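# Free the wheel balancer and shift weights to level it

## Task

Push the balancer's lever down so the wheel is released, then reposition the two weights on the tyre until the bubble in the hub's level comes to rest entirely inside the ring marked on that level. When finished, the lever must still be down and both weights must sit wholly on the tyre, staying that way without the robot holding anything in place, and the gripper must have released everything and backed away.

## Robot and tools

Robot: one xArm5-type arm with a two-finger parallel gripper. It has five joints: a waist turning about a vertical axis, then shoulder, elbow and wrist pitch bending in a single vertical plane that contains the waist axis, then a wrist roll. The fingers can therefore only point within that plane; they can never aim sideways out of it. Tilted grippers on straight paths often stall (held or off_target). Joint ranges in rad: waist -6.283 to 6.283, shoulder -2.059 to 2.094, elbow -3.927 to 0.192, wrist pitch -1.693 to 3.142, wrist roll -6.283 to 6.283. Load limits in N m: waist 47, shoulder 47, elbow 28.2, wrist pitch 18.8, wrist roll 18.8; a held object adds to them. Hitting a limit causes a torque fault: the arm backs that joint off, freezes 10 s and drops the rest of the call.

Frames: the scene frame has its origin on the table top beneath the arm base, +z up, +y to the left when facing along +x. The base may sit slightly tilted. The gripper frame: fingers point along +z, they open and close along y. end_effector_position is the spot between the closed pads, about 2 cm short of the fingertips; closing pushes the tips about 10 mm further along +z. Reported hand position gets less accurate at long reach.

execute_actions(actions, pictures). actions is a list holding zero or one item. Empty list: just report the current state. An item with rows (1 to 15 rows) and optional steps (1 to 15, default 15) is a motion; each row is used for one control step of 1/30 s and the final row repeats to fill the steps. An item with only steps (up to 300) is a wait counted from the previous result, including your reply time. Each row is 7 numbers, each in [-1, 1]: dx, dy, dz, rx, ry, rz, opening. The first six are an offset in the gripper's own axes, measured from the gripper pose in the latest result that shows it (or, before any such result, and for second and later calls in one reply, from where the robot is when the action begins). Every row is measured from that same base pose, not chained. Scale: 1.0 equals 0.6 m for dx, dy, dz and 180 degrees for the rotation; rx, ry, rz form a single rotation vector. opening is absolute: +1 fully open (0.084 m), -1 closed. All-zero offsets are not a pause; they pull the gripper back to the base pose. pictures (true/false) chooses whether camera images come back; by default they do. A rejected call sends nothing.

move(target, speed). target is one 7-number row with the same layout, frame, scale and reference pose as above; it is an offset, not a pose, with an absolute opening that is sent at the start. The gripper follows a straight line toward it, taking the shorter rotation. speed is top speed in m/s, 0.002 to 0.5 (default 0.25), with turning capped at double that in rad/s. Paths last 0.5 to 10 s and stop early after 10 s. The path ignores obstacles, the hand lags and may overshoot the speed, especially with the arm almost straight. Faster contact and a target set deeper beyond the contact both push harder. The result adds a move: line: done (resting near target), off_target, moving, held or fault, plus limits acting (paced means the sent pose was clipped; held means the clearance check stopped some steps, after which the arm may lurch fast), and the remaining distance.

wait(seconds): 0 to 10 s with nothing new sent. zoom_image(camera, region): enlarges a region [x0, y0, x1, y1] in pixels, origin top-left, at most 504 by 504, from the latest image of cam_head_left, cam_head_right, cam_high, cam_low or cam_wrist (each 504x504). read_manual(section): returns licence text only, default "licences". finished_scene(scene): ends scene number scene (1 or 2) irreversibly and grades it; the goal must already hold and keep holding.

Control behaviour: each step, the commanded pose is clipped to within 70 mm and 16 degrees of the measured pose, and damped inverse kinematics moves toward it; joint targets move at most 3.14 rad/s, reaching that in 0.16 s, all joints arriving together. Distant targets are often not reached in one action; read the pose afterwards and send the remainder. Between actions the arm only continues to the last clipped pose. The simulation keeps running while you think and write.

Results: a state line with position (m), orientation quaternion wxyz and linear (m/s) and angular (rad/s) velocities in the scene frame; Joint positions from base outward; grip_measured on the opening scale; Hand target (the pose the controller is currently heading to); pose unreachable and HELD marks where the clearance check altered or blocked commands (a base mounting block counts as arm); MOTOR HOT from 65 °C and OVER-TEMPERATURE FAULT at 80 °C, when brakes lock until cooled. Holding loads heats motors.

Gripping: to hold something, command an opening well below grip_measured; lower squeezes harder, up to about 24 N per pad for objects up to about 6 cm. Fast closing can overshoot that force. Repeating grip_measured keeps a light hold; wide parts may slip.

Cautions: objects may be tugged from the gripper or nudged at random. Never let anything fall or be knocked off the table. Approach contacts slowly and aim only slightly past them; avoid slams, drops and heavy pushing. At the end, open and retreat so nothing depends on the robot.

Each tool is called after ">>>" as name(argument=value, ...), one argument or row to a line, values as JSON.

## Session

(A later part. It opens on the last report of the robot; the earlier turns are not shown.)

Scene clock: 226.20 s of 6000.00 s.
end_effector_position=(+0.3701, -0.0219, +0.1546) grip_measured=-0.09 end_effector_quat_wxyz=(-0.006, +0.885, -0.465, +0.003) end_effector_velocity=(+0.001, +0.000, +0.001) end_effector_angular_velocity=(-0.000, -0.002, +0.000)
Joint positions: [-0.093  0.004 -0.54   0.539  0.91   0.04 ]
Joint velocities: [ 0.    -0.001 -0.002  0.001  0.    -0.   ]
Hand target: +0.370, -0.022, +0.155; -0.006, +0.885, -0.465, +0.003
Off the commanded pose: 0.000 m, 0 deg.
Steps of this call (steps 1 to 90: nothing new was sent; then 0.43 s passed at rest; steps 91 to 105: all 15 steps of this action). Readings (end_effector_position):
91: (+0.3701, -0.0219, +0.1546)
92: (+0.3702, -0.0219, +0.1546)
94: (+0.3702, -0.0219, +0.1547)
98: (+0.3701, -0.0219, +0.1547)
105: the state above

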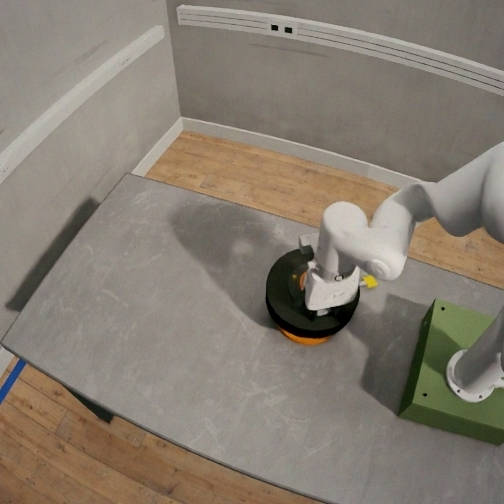

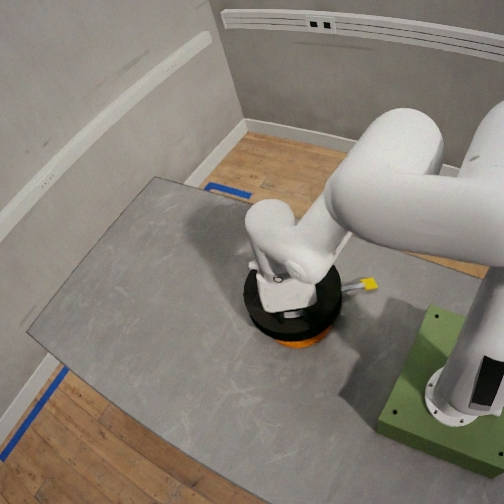

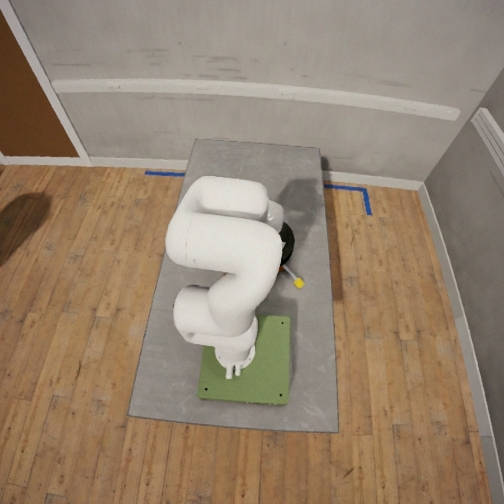

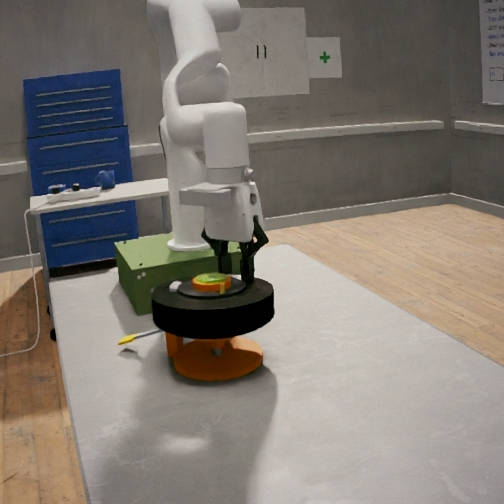

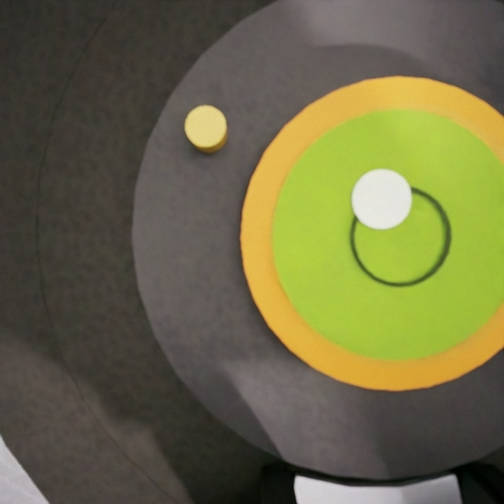

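>>> move(
  target=[0, 0, -0.024, 0, 0, 0, -0.28],
  speed=0.015,
)

Scene clock: 229.10 s of 6000.00 s.
end_effector_position=(+0.3700, -0.0220, +0.1690) grip_measured=-0.09 end_effector_quat_wxyz=(-0.006, +0.885, -0.465, +0.003) end_effector_velocity=(-0.002, +0.000, -0.000) end_effector_angular_velocity=(+0.000, +0.005, +0.000)
Joint positions: [-0.093 -0.039 -0.546  0.589  0.91   0.04 ]
Joint velocities: [ 0.    -0.001  0.001  0.004  0.    -0.   ]
Hand target: +0.370, -0.022, +0.169; -0.006, +0.885, -0.465, +0.003
Off the commanded pose: 0.000 m, 0 deg.
move: done

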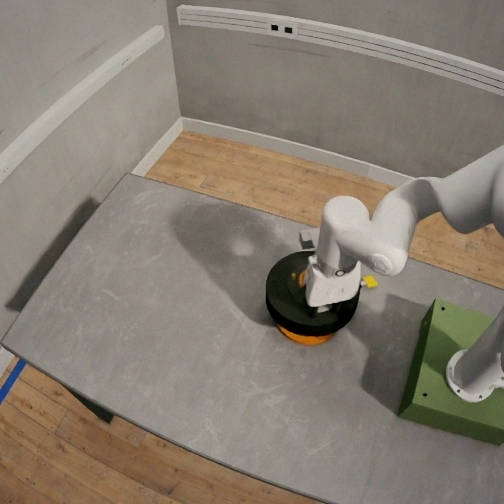

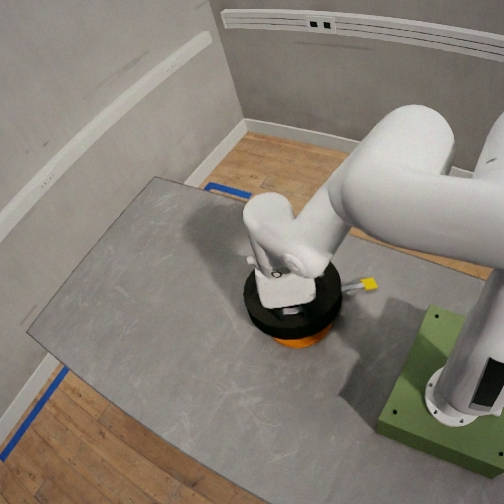

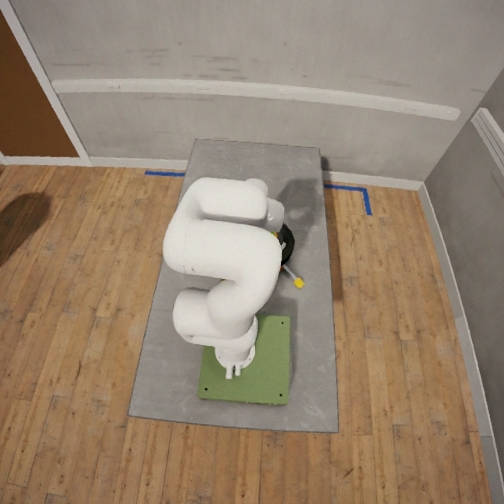

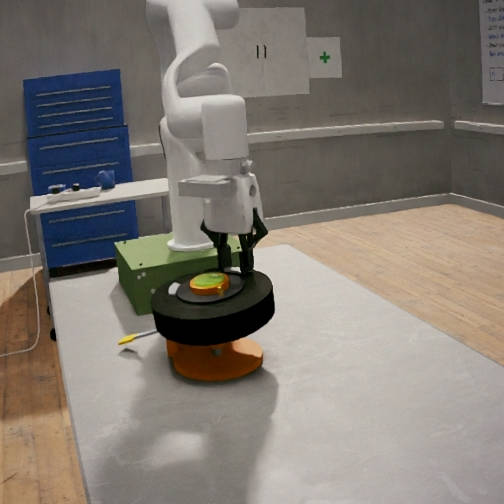

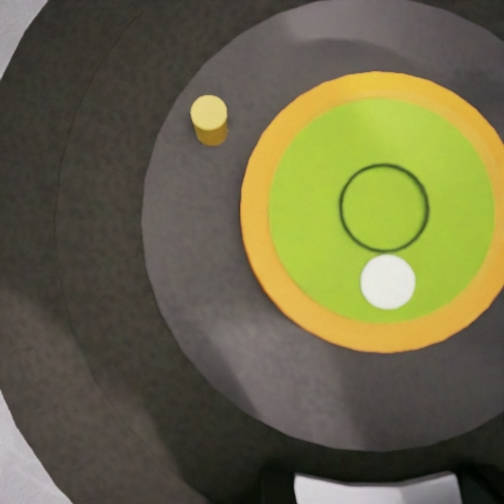

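>>> move(
  target=[-0.004, -0.0193, 0, 0, 0, 0.048, -0.28],
  speed=0.05,
)

>>> move(
  target=[0, 0, 0.021, 0, 0, 0, -0.28],
  speed=0.008,
)

Scene clock: 234.57 s of 6000.00 s.
end_effector_position=(+0.3781, -0.0134, +0.1691) grip_measured=-0.09 end_effector_quat_wxyz=(-0.006, +0.848, -0.531, +0.002) end_effector_velocity=(+0.000, +0.000, +0.000) end_effector_angular_velocity=(+0.000, +0.001, -0.007)
Joint positions: [-0.069 -0.016 -0.574  0.593  1.084  0.04 ]
Joint velocities: [ 0.     0.001 -0.002  0.001  0.007 -0.   ]
Hand target: +0.378, -0.013, +0.169; -0.006, +0.847, -0.531, +0.002
Off the commanded pose: 0.000 m, 0 deg.
After step 90, 0.73 s passed at rest.
move: done

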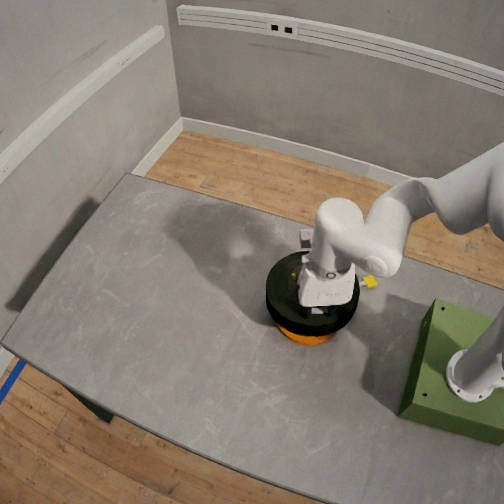

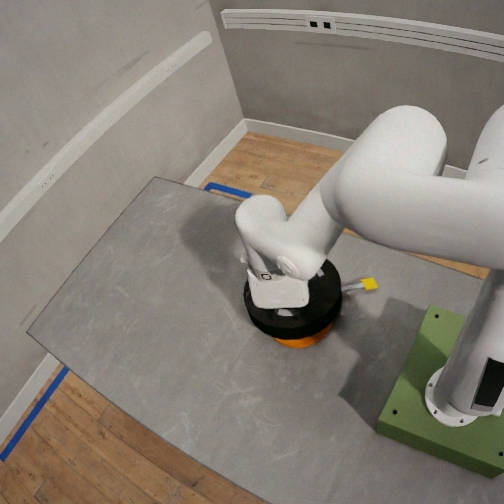

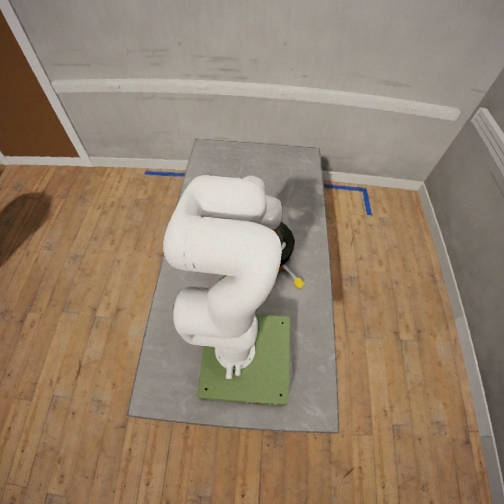

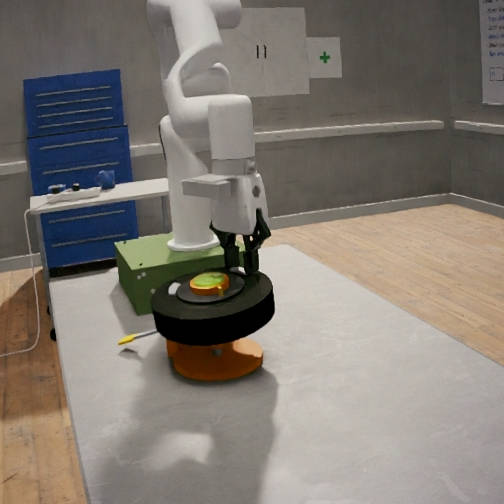

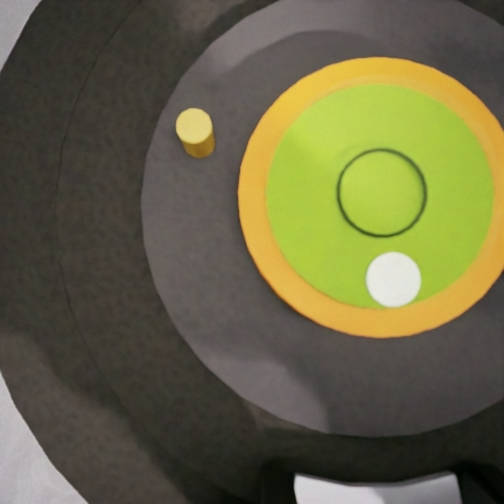

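Scene clock: 236.37 s of 6000.00 s.
end_effector_position=(+0.3782, -0.0134, +0.1565) grip_measured=-0.09 end_effector_quat_wxyz=(-0.006, +0.848, -0.531, +0.002) end_effector_velocity=(+0.001, +0.000, +0.000) end_effector_angular_velocity=(-0.000, -0.001, +0.000)
Joint positions: [-0.069  0.021 -0.568  0.55   1.084  0.04 ]
Joint velocities: [ 0.001  0.001 -0.001 -0.     0.     0.   ]
Hand target: +0.378, -0.013, +0.157; -0.006, +0.848, -0.531, +0.002
Off the commanded pose: 0.000 m, 0 deg.
move: done

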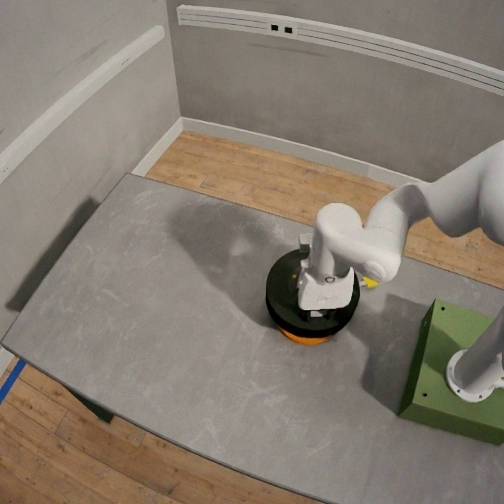

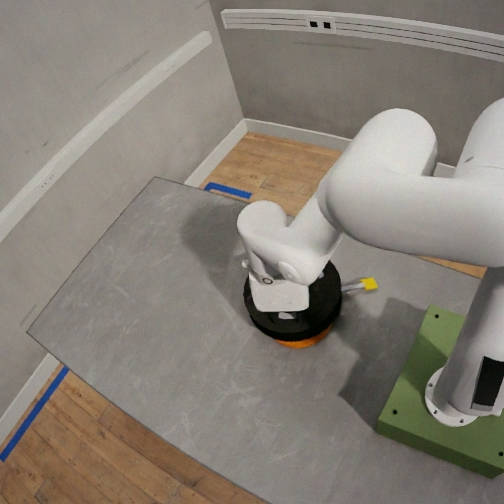

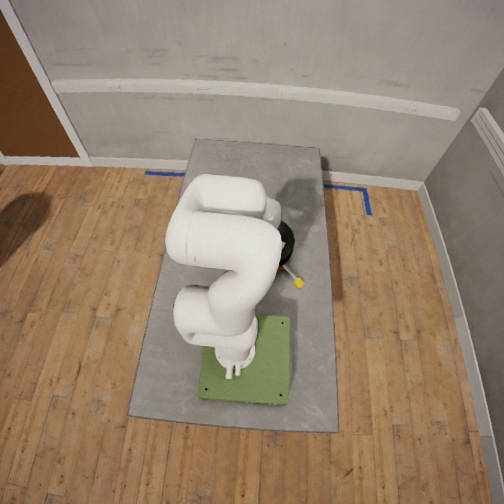

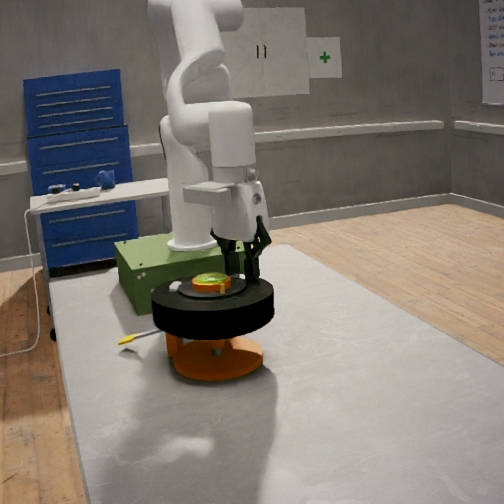

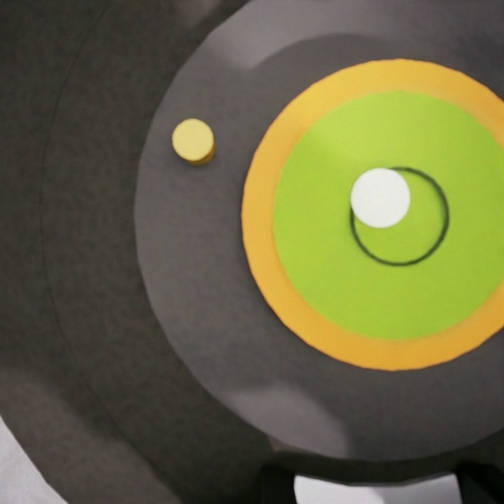

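>>> execute_actions(
  actions=[
    {"rows": [[0,0,-0.0005,0,0,0,-0.2],[0,0,-0.0005,0,0,0,-0.15],[0,0,-0.0005,0,0,0,-0.1],[0,0,-0.0005,0,0,0,-0.05],[0,0,-0.0005,0,0,0,0.0],[0,0,-0.0005,0,0,0,0.05],[0,0,-0.0005,0,0,0,0.1],[0,0,-0.0005,0,0,0,0.15],[0,0,-0.0005,0,0,0,0.2],[0,0,-0.0005,0,0,0,0.25],[0,0,-0.002,0,0,0,0.3],[0,0,-0.005,0,0,0,0.36],[0,0,-0.01,0,0,0,0.4],[0,0,-0.02,0,0,0,0.4],[0,0,-0.03,0,0,0,0.4]], "steps": 15},
  ],
  pictures=false,
)

>>> move(
  target=[0, 0, -0.17, 0, 0, 0, 0.4],
  speed=0.1,
)

>>> wait(
  seconds=4,
)

Scene clock: 243.80 s of 6000.00 s.
end_effector_position=(+0.3775, -0.0134, +0.1614) grip_measured=+0.39 end_effector_quat_wxyz=(-0.005, +0.848, -0.531, +0.001) end_effector_velocity=(-0.005, -0.000, +0.087) end_effector_angular_velocity=(+0.000, +0.012, +0.000)
Joint positions: [-0.069  0.006 -0.57   0.569  1.084  0.06 ]
Joint velocities: [ 0.    -0.261 -0.036  0.308  0.     0.007]
Hand target: +0.378, -0.013, +0.174; -0.006, +0.848, -0.531, +0.003
Off the commanded pose: 0.013 m, 0 deg.
Steps of this call (steps 1 to 90: nothing new was sent; then 3.93 s passed at rest; steps 91 to 105: all 15 steps of this action). Readings (end_effector_position):
91: (+0.3782, -0.0134, +0.1565)
92: (+0.3782, -0.0134, +0.1566)
94: (+0.3782, -0.0134, +0.1568)
98: (+0.3782, -0.0134, +0.1569)
105: the state above

Scene clock: 245.53 s of 6000.00 s.
end_effector_position=(+0.3766, -0.0142, +0.2752) grip_measured=+0.39 end_effector_quat_wxyz=(-0.005, +0.848, -0.531, +0.002) end_effector_velocity=(+0.001, +0.000, +0.002) end_effector_angular_velocity=(-0.000, -0.002, +0.001)
Joint positions: [-0.069 -0.25  -0.692  0.945  1.084  0.061]
Joint velocities: [ 0.001 -0.002 -0.004  0.004  0.    -0.   ]
Hand target: +0.377, -0.014, +0.276; -0.006, +0.848, -0.531, +0.002
Off the commanded pose: 0.001 m, 0 deg.
move: done

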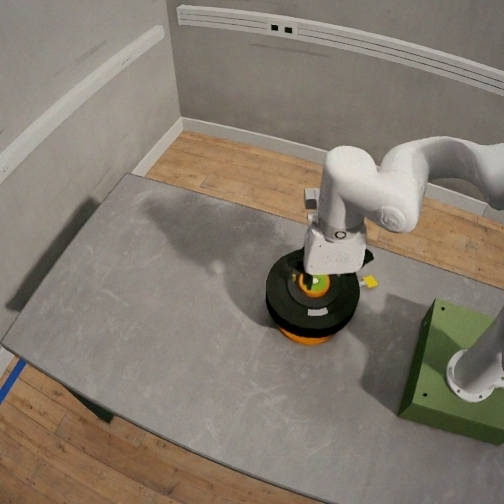

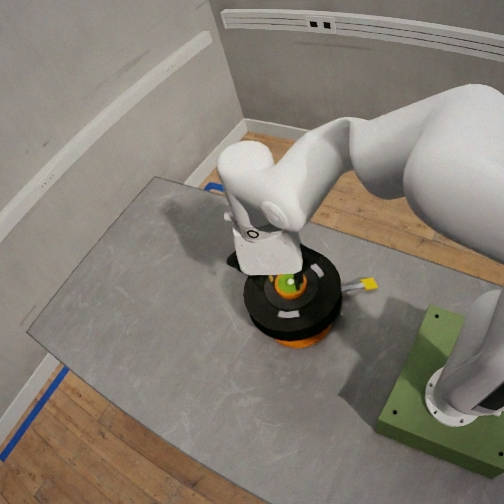

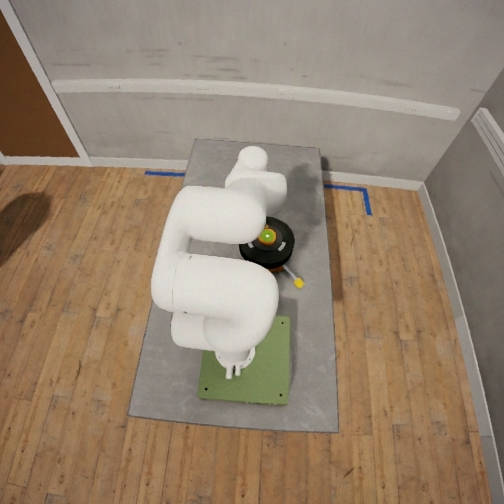

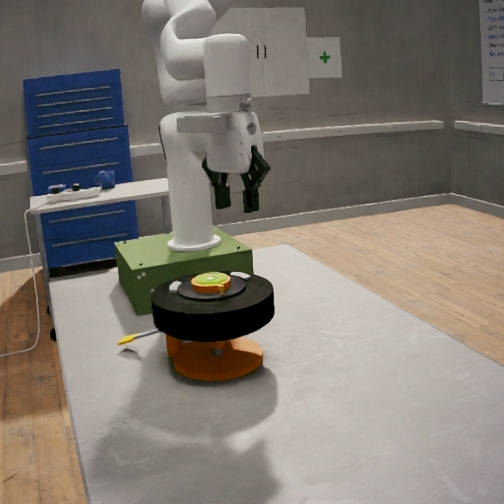

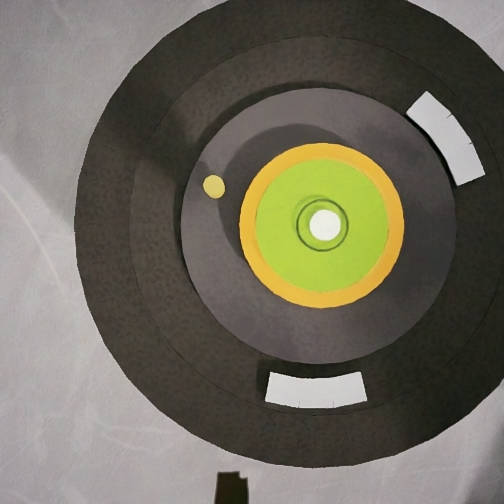

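Scene clock: 249.53 s of 6000.00 s.
end_effector_position=(+0.3769, -0.0142, +0.2756) grip_measured=+0.39 end_effector_quat_wxyz=(-0.006, +0.848, -0.531, +0.002) end_effector_velocity=(+0.001, -0.000, +0.001) end_effector_angular_velocity=(-0.000, -0.002, -0.000)
Joint positions: [-0.069 -0.25  -0.692  0.946  1.084  0.061]
Joint velocities: [-0.    -0.    -0.001 -0.    -0.    -0.   ]
Hand target: +0.377, -0.014, +0.276; -0.006, +0.848, -0.531, +0.002
Off the commanded pose: 0.000 m, 0 deg.
Steps of this call (steps 1 to 90: nothing new was sent; then 1.00 s passed at rest). Readings (end_effector_position):
1: (+0.3766, -0.0142, +0.2752)
2: (+0.3767, -0.0142, +0.2753)
4: (+0.3767, -0.0142, +0.2754)
8: (+0.3768, -0.0142, +0.2755)
90: the state above

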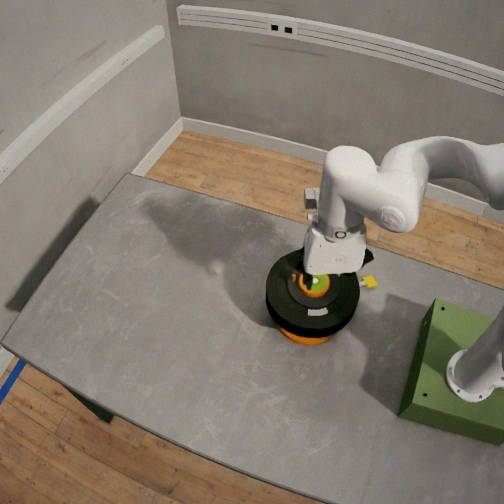

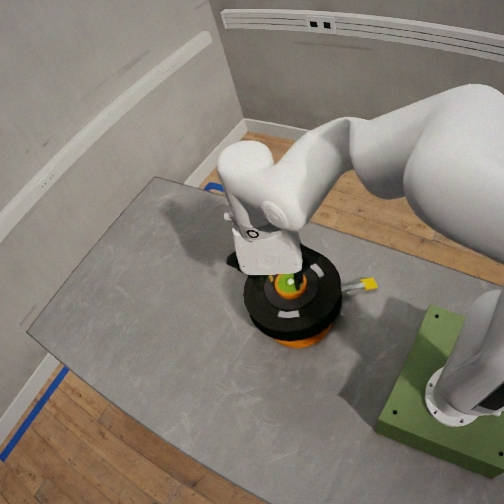

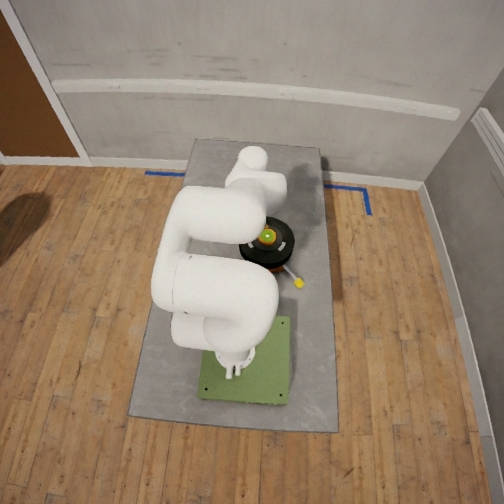

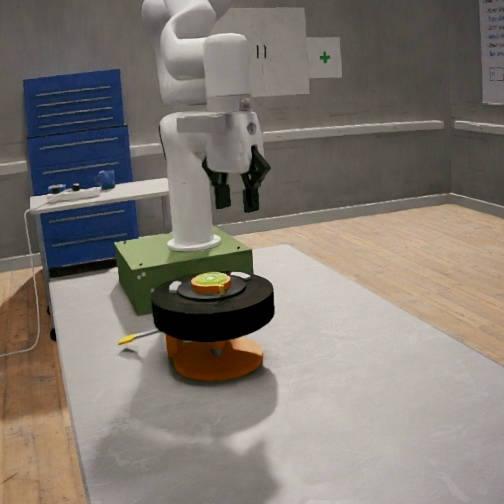

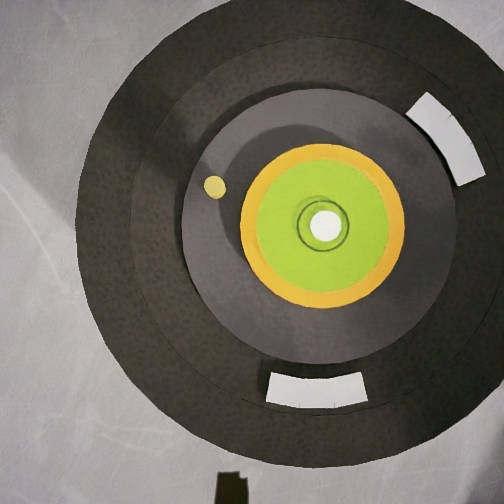

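The bubble has settled well inside the ring, the lever is down, and the gripper is clear.

>>> finished_scene(
  scene=2,
)

The scene is finished: the task was done.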